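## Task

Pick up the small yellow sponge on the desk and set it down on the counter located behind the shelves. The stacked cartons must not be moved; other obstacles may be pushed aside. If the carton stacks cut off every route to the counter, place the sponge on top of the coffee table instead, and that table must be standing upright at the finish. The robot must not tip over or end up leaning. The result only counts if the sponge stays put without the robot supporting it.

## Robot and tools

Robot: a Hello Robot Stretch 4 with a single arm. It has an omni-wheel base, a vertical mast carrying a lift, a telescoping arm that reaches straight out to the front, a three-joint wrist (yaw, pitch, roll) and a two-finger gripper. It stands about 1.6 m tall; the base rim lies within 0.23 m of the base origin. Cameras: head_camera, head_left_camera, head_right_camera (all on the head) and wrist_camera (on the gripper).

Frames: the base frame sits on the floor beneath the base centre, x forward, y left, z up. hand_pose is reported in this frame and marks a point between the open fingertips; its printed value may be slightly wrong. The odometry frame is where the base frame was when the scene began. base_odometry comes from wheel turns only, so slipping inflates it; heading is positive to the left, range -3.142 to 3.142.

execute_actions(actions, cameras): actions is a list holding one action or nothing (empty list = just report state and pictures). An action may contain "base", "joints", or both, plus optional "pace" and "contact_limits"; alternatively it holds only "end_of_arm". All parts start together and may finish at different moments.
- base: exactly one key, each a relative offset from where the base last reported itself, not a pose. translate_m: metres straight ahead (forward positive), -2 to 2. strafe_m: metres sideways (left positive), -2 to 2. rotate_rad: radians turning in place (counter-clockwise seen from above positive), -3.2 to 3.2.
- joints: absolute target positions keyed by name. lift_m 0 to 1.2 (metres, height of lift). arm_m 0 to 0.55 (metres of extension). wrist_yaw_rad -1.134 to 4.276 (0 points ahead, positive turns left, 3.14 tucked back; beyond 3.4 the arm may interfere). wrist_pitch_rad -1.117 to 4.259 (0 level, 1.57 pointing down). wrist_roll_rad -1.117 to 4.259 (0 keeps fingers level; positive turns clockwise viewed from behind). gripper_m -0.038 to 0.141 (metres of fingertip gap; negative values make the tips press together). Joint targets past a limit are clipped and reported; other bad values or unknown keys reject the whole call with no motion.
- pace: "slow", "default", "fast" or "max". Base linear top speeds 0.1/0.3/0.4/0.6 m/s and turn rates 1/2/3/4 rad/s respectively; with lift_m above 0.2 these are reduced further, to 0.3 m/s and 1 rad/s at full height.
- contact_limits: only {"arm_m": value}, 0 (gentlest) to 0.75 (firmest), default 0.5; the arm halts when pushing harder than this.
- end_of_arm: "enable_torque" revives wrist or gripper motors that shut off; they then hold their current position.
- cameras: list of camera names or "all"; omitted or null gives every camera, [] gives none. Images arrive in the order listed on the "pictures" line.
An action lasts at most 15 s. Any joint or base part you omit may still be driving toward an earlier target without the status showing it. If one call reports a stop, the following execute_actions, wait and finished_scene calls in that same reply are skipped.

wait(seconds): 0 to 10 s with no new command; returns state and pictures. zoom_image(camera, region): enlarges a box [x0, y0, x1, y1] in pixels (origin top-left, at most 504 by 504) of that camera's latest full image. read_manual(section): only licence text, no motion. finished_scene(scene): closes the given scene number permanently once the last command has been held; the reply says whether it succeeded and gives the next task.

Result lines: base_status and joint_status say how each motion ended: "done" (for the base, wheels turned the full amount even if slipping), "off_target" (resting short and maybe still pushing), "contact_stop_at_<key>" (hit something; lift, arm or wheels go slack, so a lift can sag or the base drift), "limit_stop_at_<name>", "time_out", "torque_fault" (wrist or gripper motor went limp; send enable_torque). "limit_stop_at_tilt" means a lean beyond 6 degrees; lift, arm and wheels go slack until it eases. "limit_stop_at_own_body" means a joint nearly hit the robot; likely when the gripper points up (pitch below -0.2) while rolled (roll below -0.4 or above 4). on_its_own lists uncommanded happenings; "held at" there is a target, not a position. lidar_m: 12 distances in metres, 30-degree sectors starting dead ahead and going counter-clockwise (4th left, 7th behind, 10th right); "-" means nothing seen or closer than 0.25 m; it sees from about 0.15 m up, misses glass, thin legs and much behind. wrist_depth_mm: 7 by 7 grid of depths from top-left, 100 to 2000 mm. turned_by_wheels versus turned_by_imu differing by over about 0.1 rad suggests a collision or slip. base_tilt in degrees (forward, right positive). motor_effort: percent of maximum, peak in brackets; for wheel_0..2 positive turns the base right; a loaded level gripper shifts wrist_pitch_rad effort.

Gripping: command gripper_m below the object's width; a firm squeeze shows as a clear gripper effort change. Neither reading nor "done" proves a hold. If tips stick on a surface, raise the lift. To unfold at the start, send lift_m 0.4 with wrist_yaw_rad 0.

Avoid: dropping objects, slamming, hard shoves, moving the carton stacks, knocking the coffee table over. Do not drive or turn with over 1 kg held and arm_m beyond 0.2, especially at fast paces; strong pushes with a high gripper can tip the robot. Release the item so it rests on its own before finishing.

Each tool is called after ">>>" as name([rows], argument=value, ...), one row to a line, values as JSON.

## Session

>>> execute_actions(actions=[])

Scene clock: 0.00 s.
base_odometry: x=+0.000 y=+0.000 heading=+0.000 (m, m, rad; odometry frame)
turned_by_wheels: +0.000 (rad since the last result)
turned_by_imu: +0.000 (rad since the last result)
base_tilt: forward=+0.3 right=-0.1 (deg)
lidar_m: 0.93 1.05 2.59 1.64 1.06 0.95 0.98 1.23 1.08 1.08 1.17 1.05
base_status: not commanded
joint_positions: lift_m=+0.207 arm_m=+0.002 wrist_yaw_rad=+3.216 wrist_pitch_rad=-0.013 wrist_roll_rad=+0.007 gripper_m=+0.057
joint_status: not commanded
motor_effort: lift_m=+18 arm_m=+0 wrist_yaw_rad=+0 wrist_pitch_rad=-8 wrist_roll_rad=+0 gripper_m=-4 wheel_0=+0 wheel_1=+0 wheel_2=+0 (%)
hand_pose: x=-0.1212 y=+0.0659 z=+0.3886 quat_wxyz=(-0.037, +0.007, +0.004, +0.999) (m; base frame)
wrist_depth_mm: - 136 135 1229 1098 1042 991 / - - 133 1366 1366 991 904 / - - 132 1366 1499 960 891 / - 113 132 1182 1464 1025 931 / 135 133 1863 1255 1078 1138 1255 / 216 1464 1618 1229 1008 960 1205 / 217 1118 960 1060 192 917 960
pictures: head_camera, head_left_camera, head_right_camera, wrist_camera
camera_calibration (this result's frames):
wrist_camera: T_world_to_cam=[[-0.0669252, 0.997751, 0.00384349, -0.075336], [-0.0542068, 0.000210509, -0.99853, 0.450597], [-0.996284, -0.0670351, 0.0540708, 0.0840115], [0, 0, 0, 1]] pos_world=[0.103083, 0.0807034, 0.445681]
Images, in order (width x height): head_camera 420x560, head_left_camera 420x672, head_right_camera 420x672, wrist_camera 616x392.

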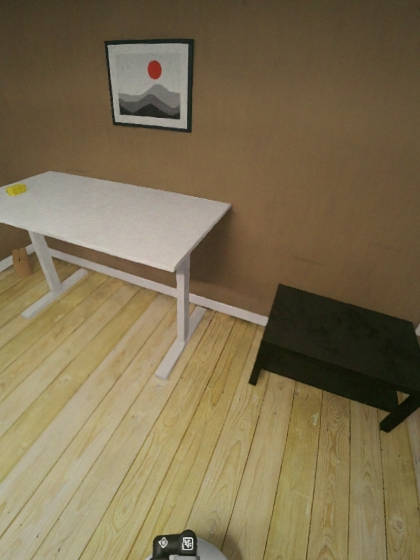

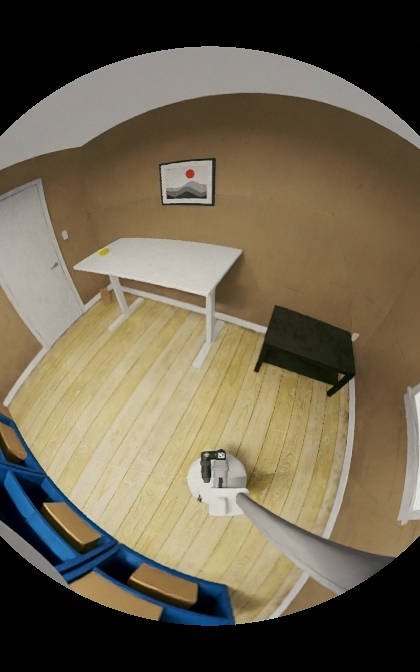

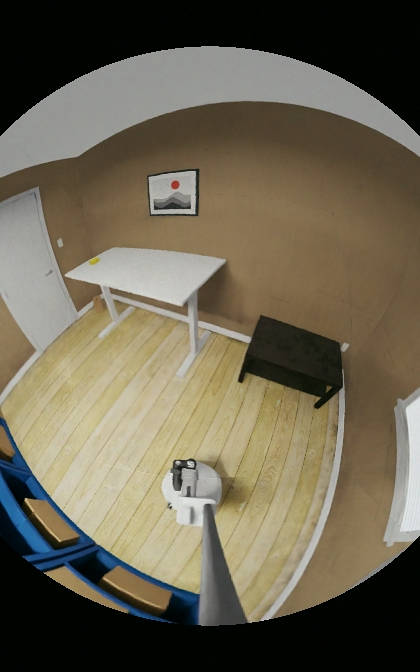

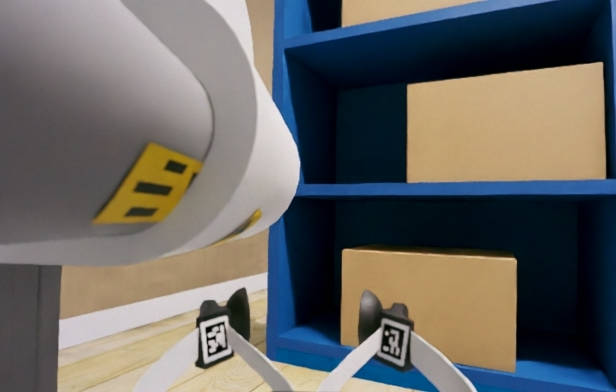

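>>> execute_actions([
  {"base":{"rotate_rad":-0.38},"joints":{"lift_m":0.4,"wrist_yaw_rad":0,"gripper_m":0.13,"wrist_pitch_rad":0.4}},
], cameras=["head_left_camera"])

>>> execute_actions([
  {"base":{"strafe_m":1.85},"joints":{"lift_m":1.0},"pace":"max"},
])

Scene clock: 6.23 s.
base_odometry: x=+0.000 y=+0.000 heading=-0.380 (m, m, rad; odometry frame)
turned_by_wheels: -0.380 (rad since the last result)
turned_by_imu: -0.374 (rad since the last result)
base_tilt: forward=+0.3 right=-0.1 (deg)
lidar_m: 1.04 0.94 1.15 2.58 1.40 0.98 0.95 0.99 1.15 1.07 1.13 1.12
base_status: done
joint_positions: lift_m=+0.400 arm_m=+0.002 wrist_yaw_rad=+0.000 wrist_pitch_rad=+0.402 wrist_roll_rad=+0.007 gripper_m=+0.130
joint_status: all done
motor_effort: lift_m=+20(22) arm_m=-1(1) wrist_yaw_rad=-2(7) wrist_pitch_rad=-6(8) wrist_roll_rad=+0(1) gripper_m=-1(3) wheel_0=+2(6) wheel_1=+0(6) wheel_2=+0(6) (%)
hand_pose: x=+0.4385 y=-0.0873 z=+0.4652 quat_wxyz=(+0.980, +0.003, +0.200, +0.000) (m; base frame)
wrist_depth_mm: 1229 1255 1255 1255 1281 1255 1255 / 1281 1308 1308 1281 1281 1281 1308 / 1008 1397 1366 854 891 820 820 / 1205 1464 1464 1229 1281 1281 1430 / 1078 1182 1182 1078 1078 1118 1042 / 904 878 946 960 960 946 976 / 768 723 732 778 732 741 798
pictures: head_left_camera
Images, in order (width x height): head_left_camera 420x672.

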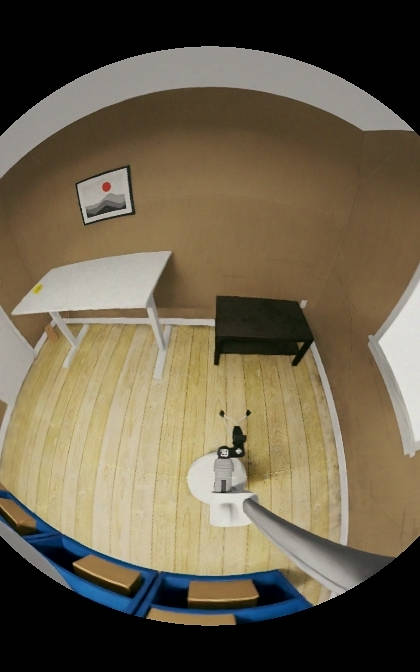

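Scene clock: 11.07 s.
base_odometry: x=+0.686 y=+1.718 heading=-0.380 (m, m, rad; odometry frame)
turned_by_wheels: +0.000 (rad since the last result)
turned_by_imu: +0.003 (rad since the last result)
base_tilt: forward=+0.3 right=-0.1 (deg)
lidar_m: 0.80 1.03 0.76 0.73 0.79 1.01 0.95 0.98 1.40 2.94 1.16 0.83
base_status: done
joint_positions: lift_m=+1.000 arm_m=+0.002 wrist_yaw_rad=+0.000 wrist_pitch_rad=+0.402 wrist_roll_rad=+0.007 gripper_m=+0.130
joint_status: all done
motor_effort: lift_m=+18(21) arm_m=-1(1) wrist_yaw_rad=+0(1) wrist_pitch_rad=-6(6) wrist_roll_rad=-2(0) gripper_m=-2(0) wheel_0=+2(14) wheel_1=-1(15) wheel_2=+1(0) (%)
hand_pose: x=+0.4384 y=-0.0874 z=+1.0653 quat_wxyz=(+0.980, +0.003, +0.200, -0.001) (m; base frame)
wrist_depth_mm: 1229 1255 1229 1229 1255 1229 1229 / 1281 1308 1308 1308 1308 1336 1336 / 1308 1397 1366 1078 1118 1138 1182 / 1281 1430 683 691 715 723 732 / 1281 1537 1537 1537 1499 1576 1576 / 1308 1576 1618 1661 1618 1618 1708 / 1281 1281 1430 1464 1464 1499 1576
pictures: head_camera, head_left_camera, head_right_camera, wrist_camera
camera_calibration (this result's frames):
wrist_camera: T_world_to_cam=[[-0.00488687, -0.999968, 0.00634457, -0.0920603], [-0.353694, -0.00420608, -0.935352, 1.22024], [0.935348, -0.00681498, -0.353662, 0.187484], [0, 0, 0, 1]] pos_world=[0.255779, -0.0856472, 1.20824]
Images, in order (width x height): head_camera 420x560, head_left_camera 420x672, head_right_camera 420x672, wrist_camera 616x392.

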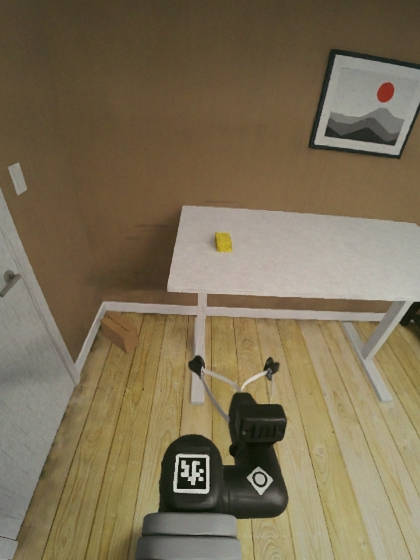

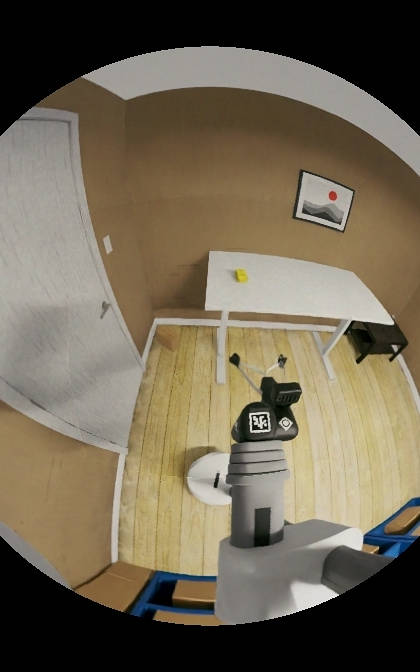

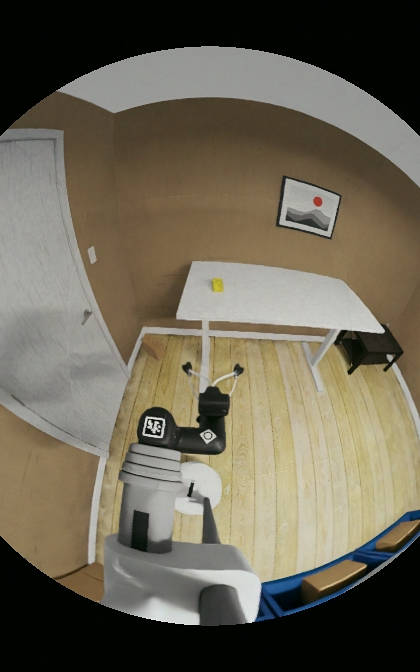

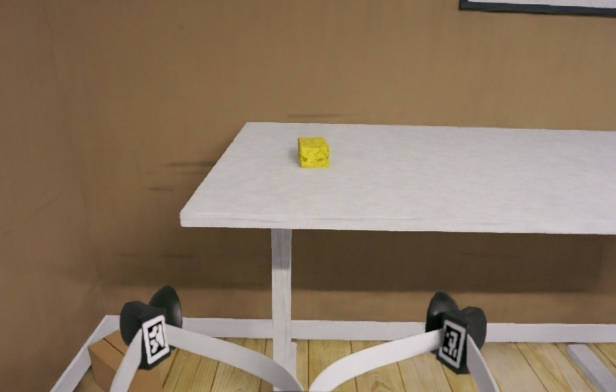

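>>> execute_actions([
  {"base":{"translate_m":0.2},"joints":{"arm_m":0.36,"lift_m":0.94}},
], cameras=["wrist_camera"])

Scene clock: 15.27 s.
base_odometry: x=+0.872 y=+1.644 heading=-0.380 (m, m, rad; odometry frame)
turned_by_wheels: +0.000 (rad since the last result)
turned_by_imu: -0.001 (rad since the last result)
base_tilt: forward=+0.3 right=-0.1 (deg)
lidar_m: 0.61 1.05 0.78 0.73 0.78 1.08 1.17 1.20 1.69 2.94 0.89 0.64
base_status: done
joint_positions: lift_m=+0.940 arm_m=+0.359 wrist_yaw_rad=+0.000 wrist_pitch_rad=+0.402 wrist_roll_rad=+0.007 gripper_m=+0.130
joint_status: all done
motor_effort: lift_m=+15(16) arm_m=+6(8) wrist_yaw_rad=-1(1) wrist_pitch_rad=-4(7) wrist_roll_rad=+1(0) gripper_m=+2(2) wheel_0=+0(5) wheel_1=+0(6) wheel_2=+0(9) (%)
hand_pose: x=+0.7954 y=-0.0874 z=+1.0055 quat_wxyz=(+0.980, +0.003, +0.200, -0.001) (m; base frame)
wrist_depth_mm: 750 750 750 750 750 741 750 / 778 788 778 788 788 788 788 / 820 831 809 798 809 809 820 / 878 878 521 530 539 544 554 / 931 379 387 319 389 394 399 / 310 287 306 306 307 310 312 / 246 233 235 252 237 238 257
pictures: wrist_camera
camera_calibration (this result's frames):
wrist_camera: T_world_to_cam=[[-0.00470643, -0.999969, 0.00634405, -0.0900316], [-0.353595, -0.00427011, -0.935389, 1.29054], [0.935387, -0.00664556, -0.353564, -0.16766], [0, 0, 0, 1]] pos_world=[0.61273, -0.0856322, 1.14845]
Images, in order (width x height): wrist_camera 616x392.

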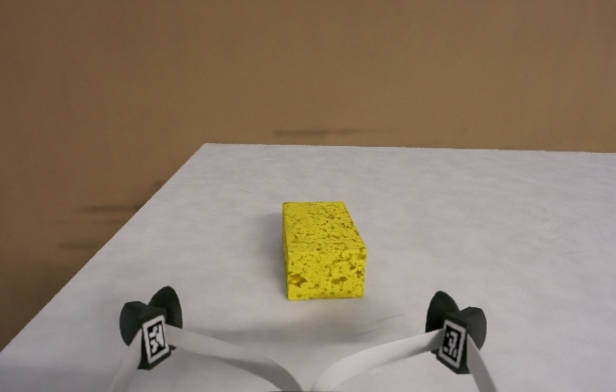

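>>> execute_actions([
  {"joints":{"arm_m":0.47,"lift_m":0.912,"wrist_yaw_rad":-0.05,"gripper_m":0.1}},
], cameras=["wrist_camera"])

>>> execute_actions([
  {"joints":{"gripper_m":0.0}},
], cameras=["wrist_camera"])

>>> execute_actions([
  {"joints":{"lift_m":0.97}},
], cameras=["wrist_camera"])

Scene clock: 19.87 s.
base_odometry: x=+0.872 y=+1.644 heading=-0.380 (m, m, rad; odometry frame)
turned_by_wheels: +0.000 (rad since the last result)
turned_by_imu: +0.000 (rad since the last result)
base_tilt: forward=+0.3 right=-0.2 (deg)
lidar_m: 0.59 1.04 0.77 0.72 0.77 1.07 1.16 1.22 1.69 2.93 0.88 0.64
base_status: not commanded
joint_positions: lift_m=+0.912 arm_m=+0.469 wrist_yaw_rad=-0.050 wrist_pitch_rad=+0.402 wrist_roll_rad=+0.007 gripper_m=+0.100
joint_status: all done
motor_effort: lift_m=+15(15) arm_m=+5(3) wrist_yaw_rad=+0(2) wrist_pitch_rad=-7(6) wrist_roll_rad=+0(0) gripper_m=-1(1) wheel_0=+0(0) wheel_1=+0(0) wheel_2=+0(0) (%)
hand_pose: x=+0.9007 y=-0.1006 z=+0.9775 quat_wxyz=(+0.980, +0.008, +0.200, -0.025) (m; base frame)
wrist_depth_mm: 627 634 640 647 661 668 676 / 661 676 683 691 691 699 707 / 699 699 707 707 715 723 732 / 732 442 442 452 455 466 469 / 330 325 327 242 336 338 340 / 254 256 240 199 216 265 266 / 211 205 200 201 204 211 219
pictures: wrist_camera
camera_calibration (this result's frames):
wrist_camera: T_world_to_cam=[[-0.0547433, -0.99848, 0.0063442, -0.0573194], [-0.353384, 0.0134316, -0.935382, 1.30312], [0.933875, -0.0534478, -0.353582, -0.279466], [0, 0, 0, 1]] pos_world=[0.71835, -0.089672, 1.12046]
Images, in order (width x height): wrist_camera 616x392.

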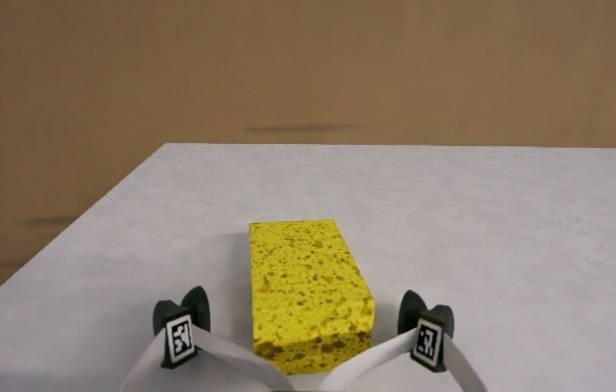

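Scene clock: 21.67 s.
base_odometry: x=+0.872 y=+1.644 heading=-0.380 (m, m, rad; odometry frame)
turned_by_wheels: +0.000 (rad since the last result)
turned_by_imu: +0.000 (rad since the last result)
base_tilt: forward=+0.4 right=-0.1 (deg)
lidar_m: 0.58 1.07 0.76 0.71 0.79 1.09 1.15 1.22 1.68 2.94 0.89 0.63
base_status: not commanded
joint_positions: lift_m=+0.912 arm_m=+0.469 wrist_yaw_rad=-0.050 wrist_pitch_rad=+0.402 wrist_roll_rad=+0.007 gripper_m=+0.001
joint_status: all done
motor_effort: lift_m=+15(15) arm_m=+6(6) wrist_yaw_rad=+0(0) wrist_pitch_rad=-7(6) wrist_roll_rad=+1(0) gripper_m=-32(27) wheel_0=+1(0) wheel_1=+0(0) wheel_2=+0(0) (%)
hand_pose: x=+0.9007 y=-0.1006 z=+0.9775 quat_wxyz=(+0.980, +0.008, +0.200, -0.025) (m; base frame)
wrist_depth_mm: 634 640 640 647 661 668 661 / 668 668 683 676 691 699 707 / 699 699 699 707 707 723 732 / 732 439 445 452 455 469 469 / 330 324 327 228 336 340 342 / 254 257 196 180 208 265 266 / 211 167 180 186 183 167 219
pictures: wrist_camera
camera_calibration (this result's frames):
wrist_camera: T_world_to_cam=[[-0.0547433, -0.99848, 0.00634417, -0.0573193], [-0.353384, 0.0134316, -0.935382, 1.30312], [0.933875, -0.0534478, -0.353582, -0.279466], [0, 0, 0, 1]] pos_world=[0.718351, -0.089672, 1.12046]
Images, in order (width x height): wrist_camera 616x392.

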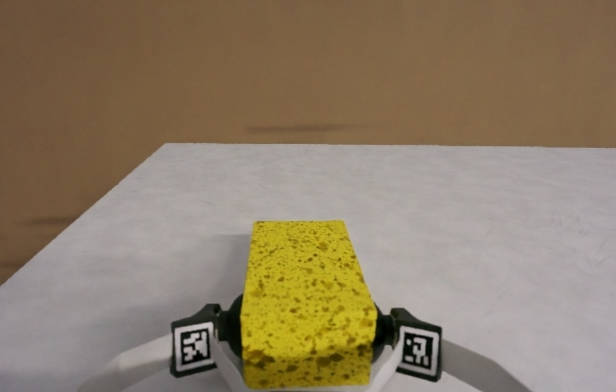

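Scene clock: 22.83 s.
base_odometry: x=+0.872 y=+1.644 heading=-0.380 (m, m, rad; odometry frame)
turned_by_wheels: +0.000 (rad since the last result)
turned_by_imu: +0.000 (rad since the last result)
base_tilt: forward=+0.3 right=-0.1 (deg)
lidar_m: 0.59 1.02 0.77 0.73 0.79 1.09 1.15 1.22 1.70 2.93 0.88 0.65
base_status: not commanded
joint_positions: lift_m=+0.970 arm_m=+0.469 wrist_yaw_rad=-0.050 wrist_pitch_rad=+0.402 wrist_roll_rad=+0.007 gripper_m=+0.001
joint_status: all done
motor_effort: lift_m=+20(21) arm_m=+6(6) wrist_yaw_rad=+0(0) wrist_pitch_rad=-9(9) wrist_roll_rad=+0(1) gripper_m=-31(30) wheel_0=+1(0) wheel_1=+0(0) wheel_2=+0(0) (%)
hand_pose: x=+0.9007 y=-0.1006 z=+1.0351 quat_wxyz=(+0.980, +0.008, +0.200, -0.025) (m; base frame)
wrist_depth_mm: 627 640 647 654 668 661 676 / 661 668 676 683 691 707 699 / 699 699 707 723 732 732 741 / 732 732 597 609 615 627 640 / 788 439 436 228 452 459 459 / 809 347 196 180 207 357 359 / 282 168 180 187 184 167 294
pictures: wrist_camera
camera_calibration (this result's frames):
wrist_camera: T_world_to_cam=[[-0.0547432, -0.99848, 0.00634419, -0.0576845], [-0.353395, 0.0134322, -0.935378, 1.35697], [0.933871, -0.0534475, -0.353594, -0.259097], [0, 0, 0, 1]] pos_world=[0.718353, -0.0896721, 1.17803]
Images, in order (width x height): wrist_camera 616x392.

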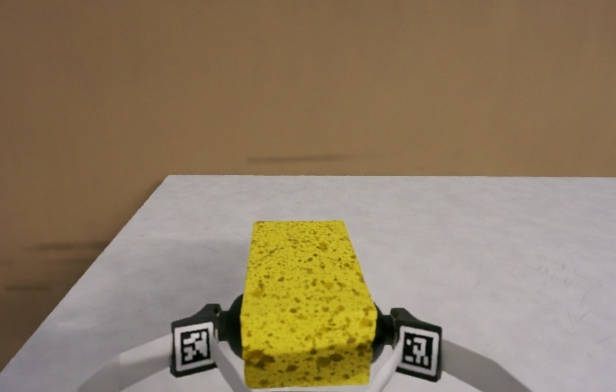

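>>> execute_actions([
  {"base":{"translate_m":-0.3},"joints":{"arm_m":0.005}},
], cameras=[])

>>> execute_actions([
  {"base":{"rotate_rad":-3.19},"joints":{"lift_m":0.5}},
], cameras=["head_camera","head_left_camera"])

>>> execute_actions([
  {"base":{"strafe_m":2.0},"pace":"max"},
], cameras=[])

>>> execute_actions([
  {"base":{"strafe_m":0.6},"pace":"fast"},
])

Scene clock: 28.10 s.
base_odometry: x=+0.593 y=+1.755 heading=-0.380 (m, m, rad; odometry frame)
turned_by_wheels: +0.000 (rad since the last result)
turned_by_imu: +0.001 (rad since the last result)
base_tilt: forward=+0.3 right=-0.1 (deg)
lidar_m: 0.90 1.07 0.76 0.74 0.79 0.90 0.86 0.89 1.25 2.94 1.33 0.95
base_status: done
joint_positions: lift_m=+0.970 arm_m=+0.006 wrist_yaw_rad=-0.050 wrist_pitch_rad=+0.403 wrist_roll_rad=+0.007 gripper_m=+0.001
joint_status: all done
motor_effort: lift_m=+20(20) arm_m=-6(5) wrist_yaw_rad=+1(0) wrist_pitch_rad=-6(8) wrist_roll_rad=-1(1) gripper_m=-29(29) wheel_0=-1(6) wheel_1=+0(7) wheel_2=-2(9) (%)
hand_pose: x=+0.4376 y=-0.1006 z=+1.0350 quat_wxyz=(+0.979, +0.008, +0.200, -0.025) (m; base frame)
wrist_depth_mm: 1281 1336 1336 1336 1366 1336 1366 / 1308 1366 1397 1397 1430 1464 1464 / 1366 1464 1060 960 976 991 1025 / 1366 1537 1537 1576 1576 1576 1661 / 1366 1618 1618 228 1661 1661 1708 / 1397 1708 196 180 208 1808 1756 / 1366 168 180 186 183 167 1499
pictures: none
No camera images: the call's "cameras" was empty. Leave "cameras" out to get every camera's image.

Scene clock: 31.27 s.
base_odometry: x=+0.593 y=+1.755 heading=+2.714 (m, m, rad; odometry frame)
turned_by_wheels: -3.190 (rad since the last result)
turned_by_imu: -3.139 (rad since the last result)
base_tilt: forward=+0.3 right=+0.0 (deg)
lidar_m: 0.85 0.89 1.15 2.94 1.40 0.97 0.90 1.09 0.76 0.75 0.78 0.92
base_status: done
joint_positions: lift_m=+0.500 arm_m=+0.006 wrist_yaw_rad=-0.050 wrist_pitch_rad=+0.403 wrist_roll_rad=+0.007 gripper_m=+0.001
joint_status: all done
motor_effort: lift_m=+15(19) arm_m=-6(5) wrist_yaw_rad=+0(1) wrist_pitch_rad=-8(7) wrist_roll_rad=+1(1) gripper_m=-27(28) wheel_0=+1(5) wheel_1=-1(6) wheel_2=+1(5) (%)
hand_pose: x=+0.4377 y=-0.1006 z=+0.5654 quat_wxyz=(+0.979, +0.008, +0.200, -0.025) (m; base frame)
wrist_depth_mm: 917 569 585 597 634 615 621 / 960 603 609 627 647 640 654 / 691 627 640 654 668 683 691 / 976 1098 960 1138 820 723 750 / 991 723 723 228 842 768 788 / 917 750 197 181 208 809 820 / 798 168 180 186 183 167 854
pictures: head_camera, head_left_camera
Images, in order (width x height): head_camera 420x560, head_left_camera 420x672.

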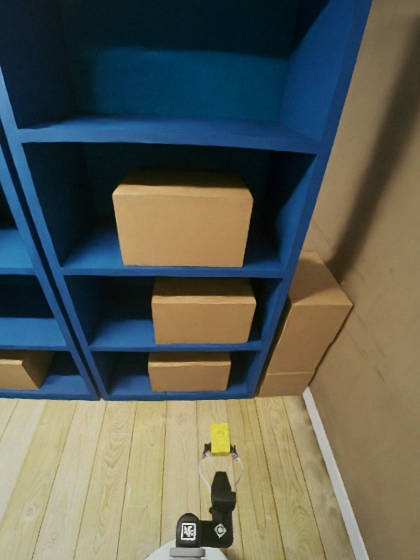

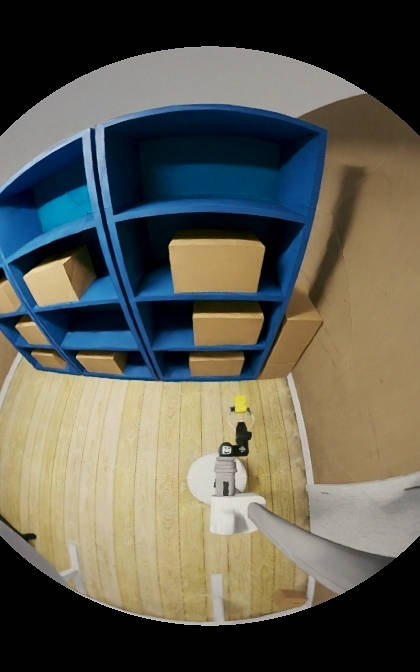

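Scene clock: 36.50 s.
base_odometry: x=-0.237 y=-0.064 heading=+2.714 (m, m, rad; odometry frame)
turned_by_wheels: +0.000 (rad since the last result)
turned_by_imu: +0.004 (rad since the last result)
base_tilt: forward=+0.3 right=-0.1 (deg)
lidar_m: 0.75 0.77 1.03 0.94 0.95 1.31 1.25 1.20 1.41 2.73 1.13 0.80
base_status: done
joint_positions: lift_m=+0.500 arm_m=+0.006 wrist_yaw_rad=-0.050 wrist_pitch_rad=+0.402 wrist_roll_rad=+0.007 gripper_m=+0.001
joint_status: not commanded
motor_effort: lift_m=+18(18) arm_m=-6(6) wrist_yaw_rad=+0(1) wrist_pitch_rad=-7(8) wrist_roll_rad=+0(0) gripper_m=-29(29) wheel_0=+1(14) wheel_1=-3(15) wheel_2=+1(1) (%)
hand_pose: x=+0.4377 y=-0.1006 z=+0.5652 quat_wxyz=(+0.979, +0.008, +0.200, -0.025) (m; base frame)
wrist_depth_mm: 778 842 492 496 500 508 517 / 768 891 517 512 530 539 544 / 683 699 585 539 554 569 569 / 525 535 539 554 946 640 597 / 778 991 699 229 1025 723 647 / 759 621 196 180 208 723 707 / 741 167 179 186 183 167 768
pictures: none
No camera images: the call's "cameras" was empty. Leave "cameras" out to get every camera's image.

Scene clock: 39.23 s.
base_odometry: x=-0.487 y=-0.610 heading=+2.713 (m, m, rad; odometry frame)
turned_by_wheels: +0.000 (rad since the last result)
turned_by_imu: +0.001 (rad since the last result)
base_tilt: forward=+0.3 right=-0.1 (deg)
lidar_m: 0.77 0.58 0.40 0.37 0.35 0.49 1.28 1.32 1.60 3.35 1.09 0.74
base_status: done
joint_positions: lift_m=+0.500 arm_m=+0.006 wrist_yaw_rad=-0.050 wrist_pitch_rad=+0.402 wrist_roll_rad=+0.007 gripper_m=+0.001
joint_status: not commanded
motor_effort: lift_m=+18(18) arm_m=-6(6) wrist_yaw_rad=+0(1) wrist_pitch_rad=-8(9) wrist_roll_rad=+0(1) gripper_m=-30(26) wheel_0=+1(12) wheel_1=-3(10) wheel_2=+1(1) (%)
hand_pose: x=+0.4377 y=-0.1006 z=+0.5652 quat_wxyz=(+0.979, +0.008, +0.200, -0.025) (m; base frame)
wrist_depth_mm: 891 1430 - - 521 904 715 / 891 1430 - - 530 946 699 / 891 1430 - - 609 768 683 / 878 1430 1863 1661 539 569 580 / 878 1281 1397 228 931 732 741 / 854 1098 196 180 208 668 661 / 820 168 180 186 183 167 707
pictures: head_camera, head_left_camera, head_right_camera, wrist_camera
camera_calibration (this result's frames):
wrist_camera: T_world_to_cam=[[-0.0547703, -0.998479, 0.00635389, -0.0800502], [-0.353728, 0.0134517, -0.935252, 0.753888], [0.933744, -0.0534716, -0.353926, 0.00738558], [0, 0, 0, 1]] pos_world=[0.25539, -0.0896747, 0.708197]
Images, in order (width x height): head_camera 420x560, head_left_camera 420x672, head_right_camera 420x672, wrist_camera 616x392.

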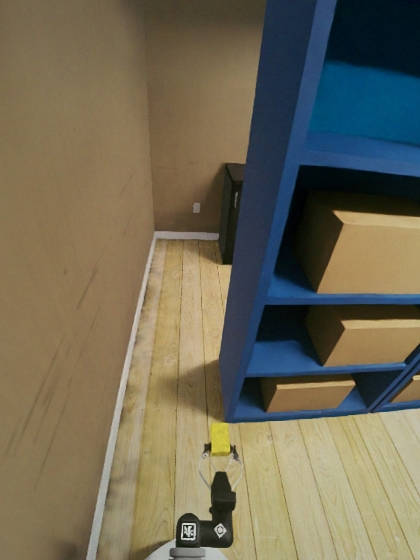

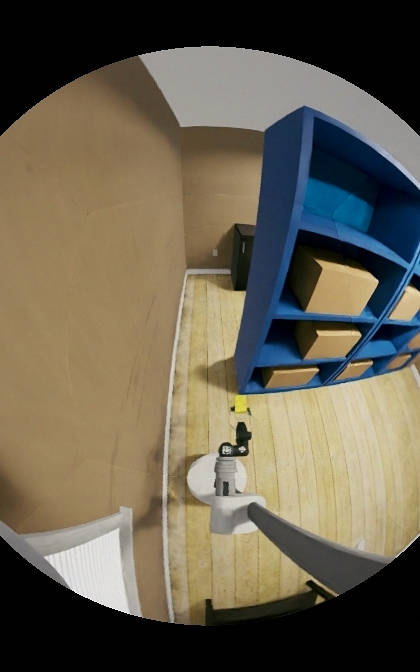

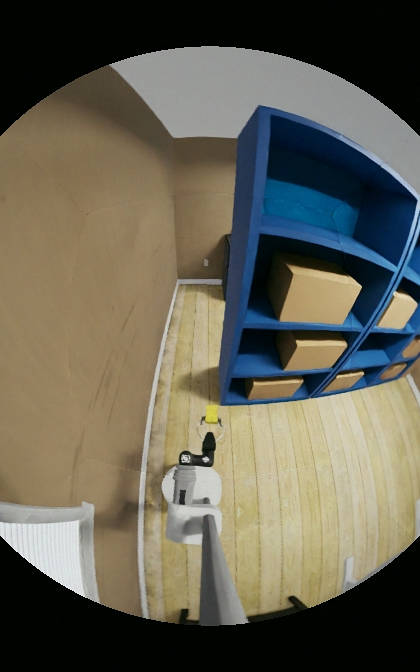

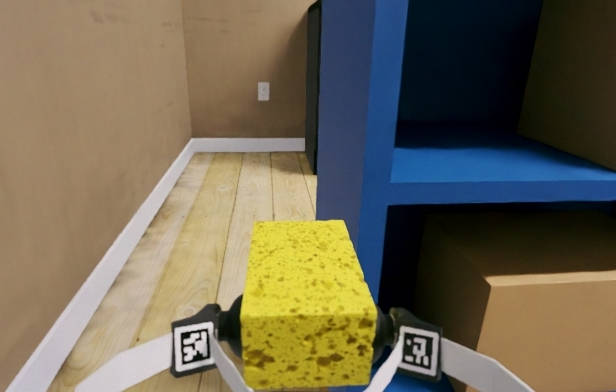

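>>> execute_actions([
  {"base":{"rotate_rad":0.075}},
], cameras=[])

>>> execute_actions([
  {"base":{"strafe_m":0.07}},
], cameras=[])

>>> execute_actions([
  {"base":{"translate_m":0.5}},
], cameras=["head_camera","head_right_camera"])

Scene clock: 43.13 s.
base_odometry: x=-0.487 y=-0.610 heading=+2.788 (m, m, rad; odometry frame)
turned_by_wheels: +0.075 (rad since the last result)
turned_by_imu: +0.074 (rad since the last result)
base_tilt: forward=+0.3 right=-0.1 (deg)
lidar_m: 0.97 0.55 0.39 0.36 0.35 0.52 1.29 1.36 1.61 2.64 1.00 0.76
base_status: done
joint_positions: lift_m=+0.500 arm_m=+0.006 wrist_yaw_rad=-0.050 wrist_pitch_rad=+0.402 wrist_roll_rad=+0.007 gripper_m=+0.001
joint_status: not commanded
motor_effort: lift_m=+18(18) arm_m=-6(5) wrist_yaw_rad=+0(1) wrist_pitch_rad=-7(9) wrist_roll_rad=-1(2) gripper_m=-28(30) wheel_0=-1(5) wheel_1=-2(5) wheel_2=+1(4) (%)
hand_pose: x=+0.4377 y=-0.1006 z=+0.5652 quat_wxyz=(+0.979, +0.008, +0.200, -0.025) (m; base frame)
wrist_depth_mm: 741 1118 - - 564 854 854 / 750 1118 - - 564 891 904 / 750 1138 - - 559 768 723 / 759 1138 1808 1921 554 521 530 / 759 1138 1366 229 627 831 732 / 759 1042 196 180 207 768 621 / 732 168 180 186 184 167 654
pictures: none
No camera images: the call's "cameras" was empty. Leave "cameras" out to get every camera's image.

Scene clock: 44.40 s.
base_odometry: x=-0.511 y=-0.676 heading=+2.789 (m, m, rad; odometry frame)
turned_by_wheels: +0.000 (rad since the last result)
turned_by_imu: +0.000 (rad since the last result)
base_tilt: forward=+0.3 right=+0.0 (deg)
lidar_m: 1.19 0.42 0.32 0.29 0.30 0.42 1.28 1.37 1.68 2.61 1.00 0.77
base_status: done
joint_positions: lift_m=+0.500 arm_m=+0.006 wrist_yaw_rad=-0.050 wrist_pitch_rad=+0.402 wrist_roll_rad=+0.007 gripper_m=+0.001
joint_status: not commanded
motor_effort: lift_m=+18(18) arm_m=-6(6) wrist_yaw_rad=+0(0) wrist_pitch_rad=-7(7) wrist_roll_rad=+0(1) gripper_m=-30(29) wheel_0=+0(10) wheel_1=+0(9) wheel_2=+1(1) (%)
hand_pose: x=+0.4377 y=-0.1006 z=+0.5652 quat_wxyz=(+0.979, +0.008, +0.200, -0.025) (m; base frame)
wrist_depth_mm: 627 960 - - 842 473 854 / 640 946 - - 831 512 904 / 640 976 - - 842 512 798 / 634 960 1756 1921 820 525 525 / 640 960 1336 229 809 778 741 / 634 960 197 180 207 798 634 / 627 168 180 186 183 167 661
pictures: none
No camera images: the call's "cameras" was empty. Leave "cameras" out to get every camera's image.

Scene clock: 47.57 s.
base_odometry: x=-0.980 y=-0.503 heading=+2.789 (m, m, rad; odometry frame)
turned_by_wheels: +0.000 (rad since the last result)
turned_by_imu: -0.002 (rad since the last result)
base_tilt: forward=+0.4 right=-0.1 (deg)
lidar_m: 1.14 0.43 0.29 0.30 0.30 0.46 1.23 1.88 2.33 0.83 0.38 0.42
base_status: done
joint_positions: lift_m=+0.500 arm_m=+0.006 wrist_yaw_rad=-0.050 wrist_pitch_rad=+0.402 wrist_roll_rad=+0.007 gripper_m=+0.001
joint_status: not commanded
motor_effort: lift_m=+18(18) arm_m=-6(5) wrist_yaw_rad=+0(0) wrist_pitch_rad=-5(5) wrist_roll_rad=-2(1) gripper_m=-30(30) wheel_0=+1(5) wheel_1=+1(7) wheel_2=+1(9) (%)
hand_pose: x=+0.4377 y=-0.1006 z=+0.5652 quat_wxyz=(+0.979, +0.008, +0.200, -0.025) (m; base frame)
wrist_depth_mm: 621 931 1921 1921 1430 1430 325 / 627 946 - - 1499 1499 327 / 627 960 - - 1537 1537 325 / 634 946 1756 1921 1708 462 327 / 634 946 1336 228 1430 459 325 / 627 946 196 180 208 452 325 / 615 168 180 187 183 167 330
pictures: head_camera, head_right_camera
Images, in order (width x height): head_camera 420x560, head_right_camera 420x672.

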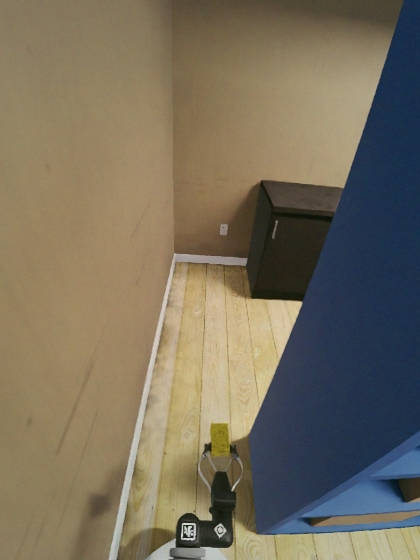

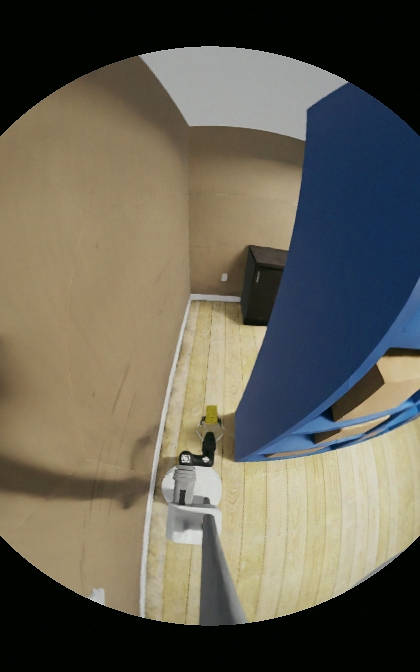

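>>> execute_actions([
  {"base":{"translate_m":1.2},"joints":{"lift_m":0.95}},
], cameras=[])

>>> execute_actions([
  {"base":{"rotate_rad":-0.62}},
], cameras=[])

>>> execute_actions([
  {"base":{"translate_m":0.2},"joints":{"arm_m":0.45}},
], cameras=["head_camera","wrist_camera"])

Scene clock: 56.33 s.
base_odometry: x=-2.106 y=-0.089 heading=+2.789 (m, m, rad; odometry frame)
turned_by_wheels: +0.000 (rad since the last result)
turned_by_imu: -0.005 (rad since the last result)
base_tilt: forward=+0.3 right=-0.1 (deg)
lidar_m: 1.08 0.40 0.28 0.26 0.26 0.42 1.19 0.60 0.72 2.10 0.81 0.74
base_status: done
joint_positions: lift_m=+0.950 arm_m=+0.006 wrist_yaw_rad=-0.050 wrist_pitch_rad=+0.402 wrist_roll_rad=+0.007 gripper_m=+0.001
joint_status: all done
motor_effort: lift_m=+20(21) arm_m=-6(6) wrist_yaw_rad=+0(0) wrist_pitch_rad=-7(7) wrist_roll_rad=+0(0) gripper_m=-32(30) wheel_0=+1(6) wheel_1=+0(5) wheel_2=+0(9) (%)
hand_pose: x=+0.4376 y=-0.1006 z=+1.0151 quat_wxyz=(+0.979, +0.008, +0.200, -0.025) (m; base frame)
wrist_depth_mm: 597 831 842 854 866 878 866 / 603 878 891 891 904 904 917 / 603 917 946 946 960 946 960 / 603 917 991 1008 1008 809 691 / 603 917 1060 228 1060 768 564 / 603 917 196 180 208 759 544 / 591 167 179 186 183 168 544
pictures: none
No camera images: the call's "cameras" was empty. Leave "cameras" out to get every camera's image.

Scene clock: 57.80 s.
base_odometry: x=-2.106 y=-0.089 heading=+2.169 (m, m, rad; odometry frame)
turned_by_wheels: -0.620 (rad since the last result)
turned_by_imu: -0.610 (rad since the last result)
base_tilt: forward=+0.3 right=+0.0 (deg)
lidar_m: 0.72 1.17 0.46 0.31 0.27 0.29 0.38 0.83 0.61 0.66 1.49 0.90
base_status: done
joint_positions: lift_m=+0.950 arm_m=+0.006 wrist_yaw_rad=-0.050 wrist_pitch_rad=+0.402 wrist_roll_rad=+0.007 gripper_m=+0.001
joint_status: not commanded
motor_effort: lift_m=+20(20) arm_m=-6(6) wrist_yaw_rad=+0(1) wrist_pitch_rad=-8(9) wrist_roll_rad=+0(0) gripper_m=-27(28) wheel_0=+1(5) wheel_1=-1(6) wheel_2=+1(5) (%)
hand_pose: x=+0.4376 y=-0.1006 z=+1.0151 quat_wxyz=(+0.979, +0.008, +0.200, -0.025) (m; base frame)
wrist_depth_mm: 798 891 1025 1182 1397 1756 - / 842 931 1060 1281 1499 1808 - / 878 960 1025 1060 1060 1078 1281 / 904 976 707 661 741 960 1308 / 946 1025 668 229 809 1078 1537 / 976 1098 196 181 207 1182 1756 / 1008 167 179 186 184 168 1537
pictures: none
No camera images: the call's "cameras" was empty. Leave "cameras" out to get every camera's image.

Scene clock: 60.20 s.
base_odometry: x=-2.219 y=+0.077 heading=+2.169 (m, m, rad; odometry frame)
turned_by_wheels: +0.000 (rad since the last result)
turned_by_imu: -0.001 (rad since the last result)
base_tilt: forward=+0.3 right=-0.1 (deg)
lidar_m: 0.54 1.00 0.64 0.43 0.38 0.40 0.53 1.20 0.70 0.91 1.96 0.66
base_status: done
joint_positions: lift_m=+0.950 arm_m=+0.449 wrist_yaw_rad=-0.050 wrist_pitch_rad=+0.402 wrist_roll_rad=+0.007 gripper_m=+0.001
joint_status: all done
motor_effort: lift_m=+20(20) arm_m=+6(3) wrist_yaw_rad=-1(1) wrist_pitch_rad=-6(7) wrist_roll_rad=+0(1) gripper_m=-27(29) wheel_0=+1(6) wheel_1=+1(7) wheel_2=+0(10) (%)
hand_pose: x=+0.8807 y=-0.1005 z=+1.0151 quat_wxyz=(+0.980, +0.008, +0.200, -0.025) (m; base frame)
wrist_depth_mm: 399 442 504 585 691 854 1098 / 410 462 525 615 741 904 1229 / 427 480 554 654 788 976 1118 / 442 504 574 634 676 676 691 / 449 477 480 227 492 496 500 / 373 377 197 180 207 389 389 / 310 168 180 186 184 167 322
pictures: head_camera, wrist_camera
camera_calibration (this result's frames):
wrist_camera: T_world_to_cam=[[-0.0546536, -0.998485, 0.00635417, -0.0587192], [-0.353521, 0.0133982, -0.935331, 1.33126], [0.933829, -0.0533655, -0.353718, -0.247316], [0, 0, 0, 1]] pos_world=[0.698372, -0.089665, 1.15807]
Images, in order (width x height): head_camera 420x560, wrist_camera 616x392.

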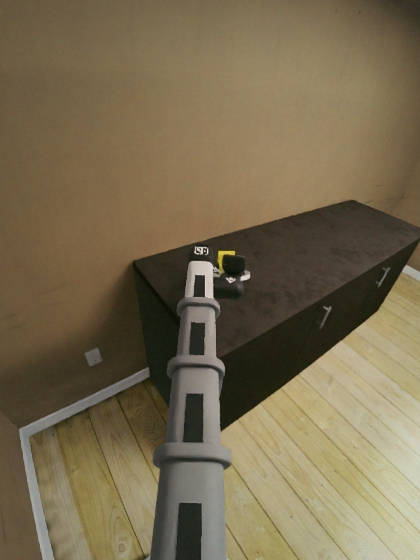

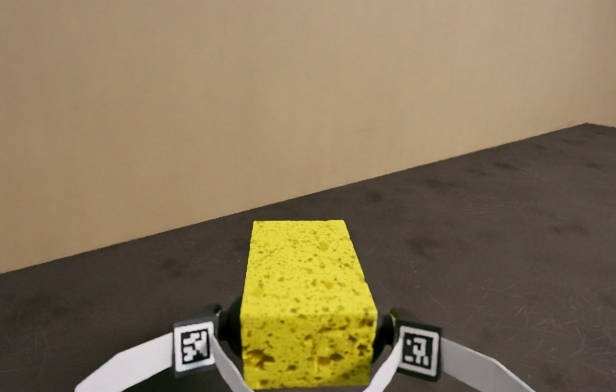

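>>> execute_actions([
  {"joints":{"lift_m":0.876}},
], cameras=[])

>>> execute_actions([
  {"joints":{"gripper_m":0.1}},
], cameras=[])

>>> execute_actions([
  {"joints":{"lift_m":0.94,"arm_m":0.32}},
], cameras=["wrist_camera"])

>>> finished_scene(scene=2)

Scene clock: 64.47 s.
base_odometry: x=-2.219 y=+0.077 heading=+2.169 (m, m, rad; odometry frame)
turned_by_wheels: +0.000 (rad since the last result)
turned_by_imu: +0.000 (rad since the last result)
base_tilt: forward=+0.3 right=-0.1 (deg)
lidar_m: 0.53 0.99 0.63 0.44 0.39 0.40 0.52 1.21 0.70 0.89 1.99 0.64
base_status: not commanded
joint_positions: lift_m=+0.876 arm_m=+0.449 wrist_yaw_rad=-0.050 wrist_pitch_rad=+0.402 wrist_roll_rad=+0.007 gripper_m=+0.001
joint_status: all done
motor_effort: lift_m=+15(18) arm_m=+6(6) wrist_yaw_rad=+0(0) wrist_pitch_rad=-7(6) wrist_roll_rad=-1(0) gripper_m=-28(28) wheel_0=+1(1) wheel_1=+1(1) wheel_2=+0(0) (%)
hand_pose: x=+0.8807 y=-0.1005 z=+0.9415 quat_wxyz=(+0.980, +0.008, +0.200, -0.025) (m; base frame)
wrist_depth_mm: 397 445 504 585 699 854 1098 / 410 462 525 609 741 917 1229 / 427 480 554 634 723 759 778 / 424 452 455 459 466 473 480 / 327 334 336 229 343 347 349 / 260 264 196 180 208 272 272 / 216 168 180 186 183 167 224
pictures: none
No camera images: the call's "cameras" was empty. Leave "cameras" out to get every camera's image.

Scene clock: 66.27 s.
base_odometry: x=-2.219 y=+0.077 heading=+2.169 (m, m, rad; odometry frame)
turned_by_wheels: +0.000 (rad since the last result)
turned_by_imu: +0.000 (rad since the last result)
base_tilt: forward=+0.3 right=-0.2 (deg)
lidar_m: 0.53 0.99 0.62 0.42 0.39 0.40 0.52 1.22 0.71 0.87 2.00 0.62
base_status: not commanded
joint_positions: lift_m=+0.876 arm_m=+0.449 wrist_yaw_rad=-0.050 wrist_pitch_rad=+0.402 wrist_roll_rad=+0.007 gripper_m=+0.100
joint_status: all done
motor_effort: lift_m=+16(15) arm_m=+6(6) wrist_yaw_rad=-1(0) wrist_pitch_rad=-9(7) wrist_roll_rad=+1(1) gripper_m=-2(30) wheel_0=+1(1) wheel_1=+1(1) wheel_2=+0(0) (%)
hand_pose: x=+0.8807 y=-0.1005 z=+0.9415 quat_wxyz=(+0.980, +0.008, +0.200, -0.025) (m; base frame)
wrist_depth_mm: 397 442 504 585 699 854 1118 / 410 462 525 615 741 931 1229 / 430 480 554 634 732 759 778 / 424 452 455 462 473 477 484 / 329 334 334 250 342 345 347 / 260 263 214 200 259 272 273 / 215 209 205 204 208 216 224
pictures: none
No camera images: the call's "cameras" was empty. Leave "cameras" out to get every camera's image.

Scene clock: 67.70 s.
base_odometry: x=-2.219 y=+0.077 heading=+2.169 (m, m, rad; odometry frame)
turned_by_wheels: +0.000 (rad since the last result)
turned_by_imu: +0.000 (rad since the last result)
base_tilt: forward=+0.3 right=-0.1 (deg)
lidar_m: 0.53 1.00 0.62 0.41 0.37 0.40 0.55 1.20 0.70 0.88 2.00 0.65
base_status: not commanded
joint_positions: lift_m=+0.940 arm_m=+0.321 wrist_yaw_rad=-0.050 wrist_pitch_rad=+0.402 wrist_roll_rad=+0.007 gripper_m=+0.100
joint_status: all done
motor_effort: lift_m=+20(22) arm_m=-6(7) wrist_yaw_rad=+0(0) wrist_pitch_rad=-7(6) wrist_roll_rad=+0(0) gripper_m=-2(1) wheel_0=+1(1) wheel_1=+1(1) wheel_2=+0(0) (%)
hand_pose: x=+0.7527 y=-0.1006 z=+1.0051 quat_wxyz=(+0.980, +0.008, +0.200, -0.025) (m; base frame)
wrist_depth_mm: 480 539 603 715 842 1042 1308 / 496 554 640 741 891 1118 1499 / 512 574 661 788 917 1060 1078 / 535 585 627 634 634 661 668 / 449 459 462 399 473 477 480 / 359 359 353 345 355 373 377 / 296 289 282 304 285 297 307
pictures: wrist_camera
camera_calibration (this result's frames):
wrist_camera: T_world_to_cam=[[-0.0548847, -0.998472, 0.00635409, -0.0655342], [-0.353533, 0.013481, -0.935325, 1.27665], [0.933811, -0.0535814, -0.353733, -0.131361], [0, 0, 0, 1]] pos_world=[0.570408, -0.0896832, 1.14804]
Images, in order (width x height): wrist_camera 616x392.

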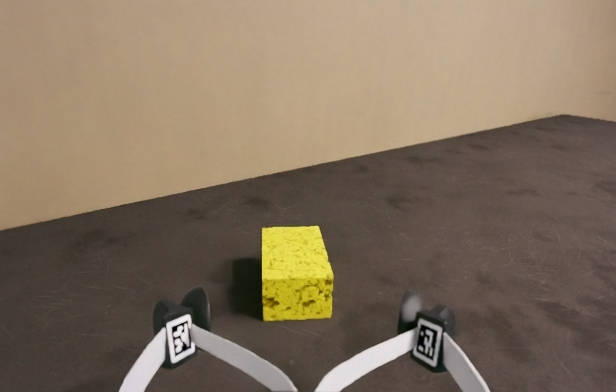

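The scene is finished: the task was done.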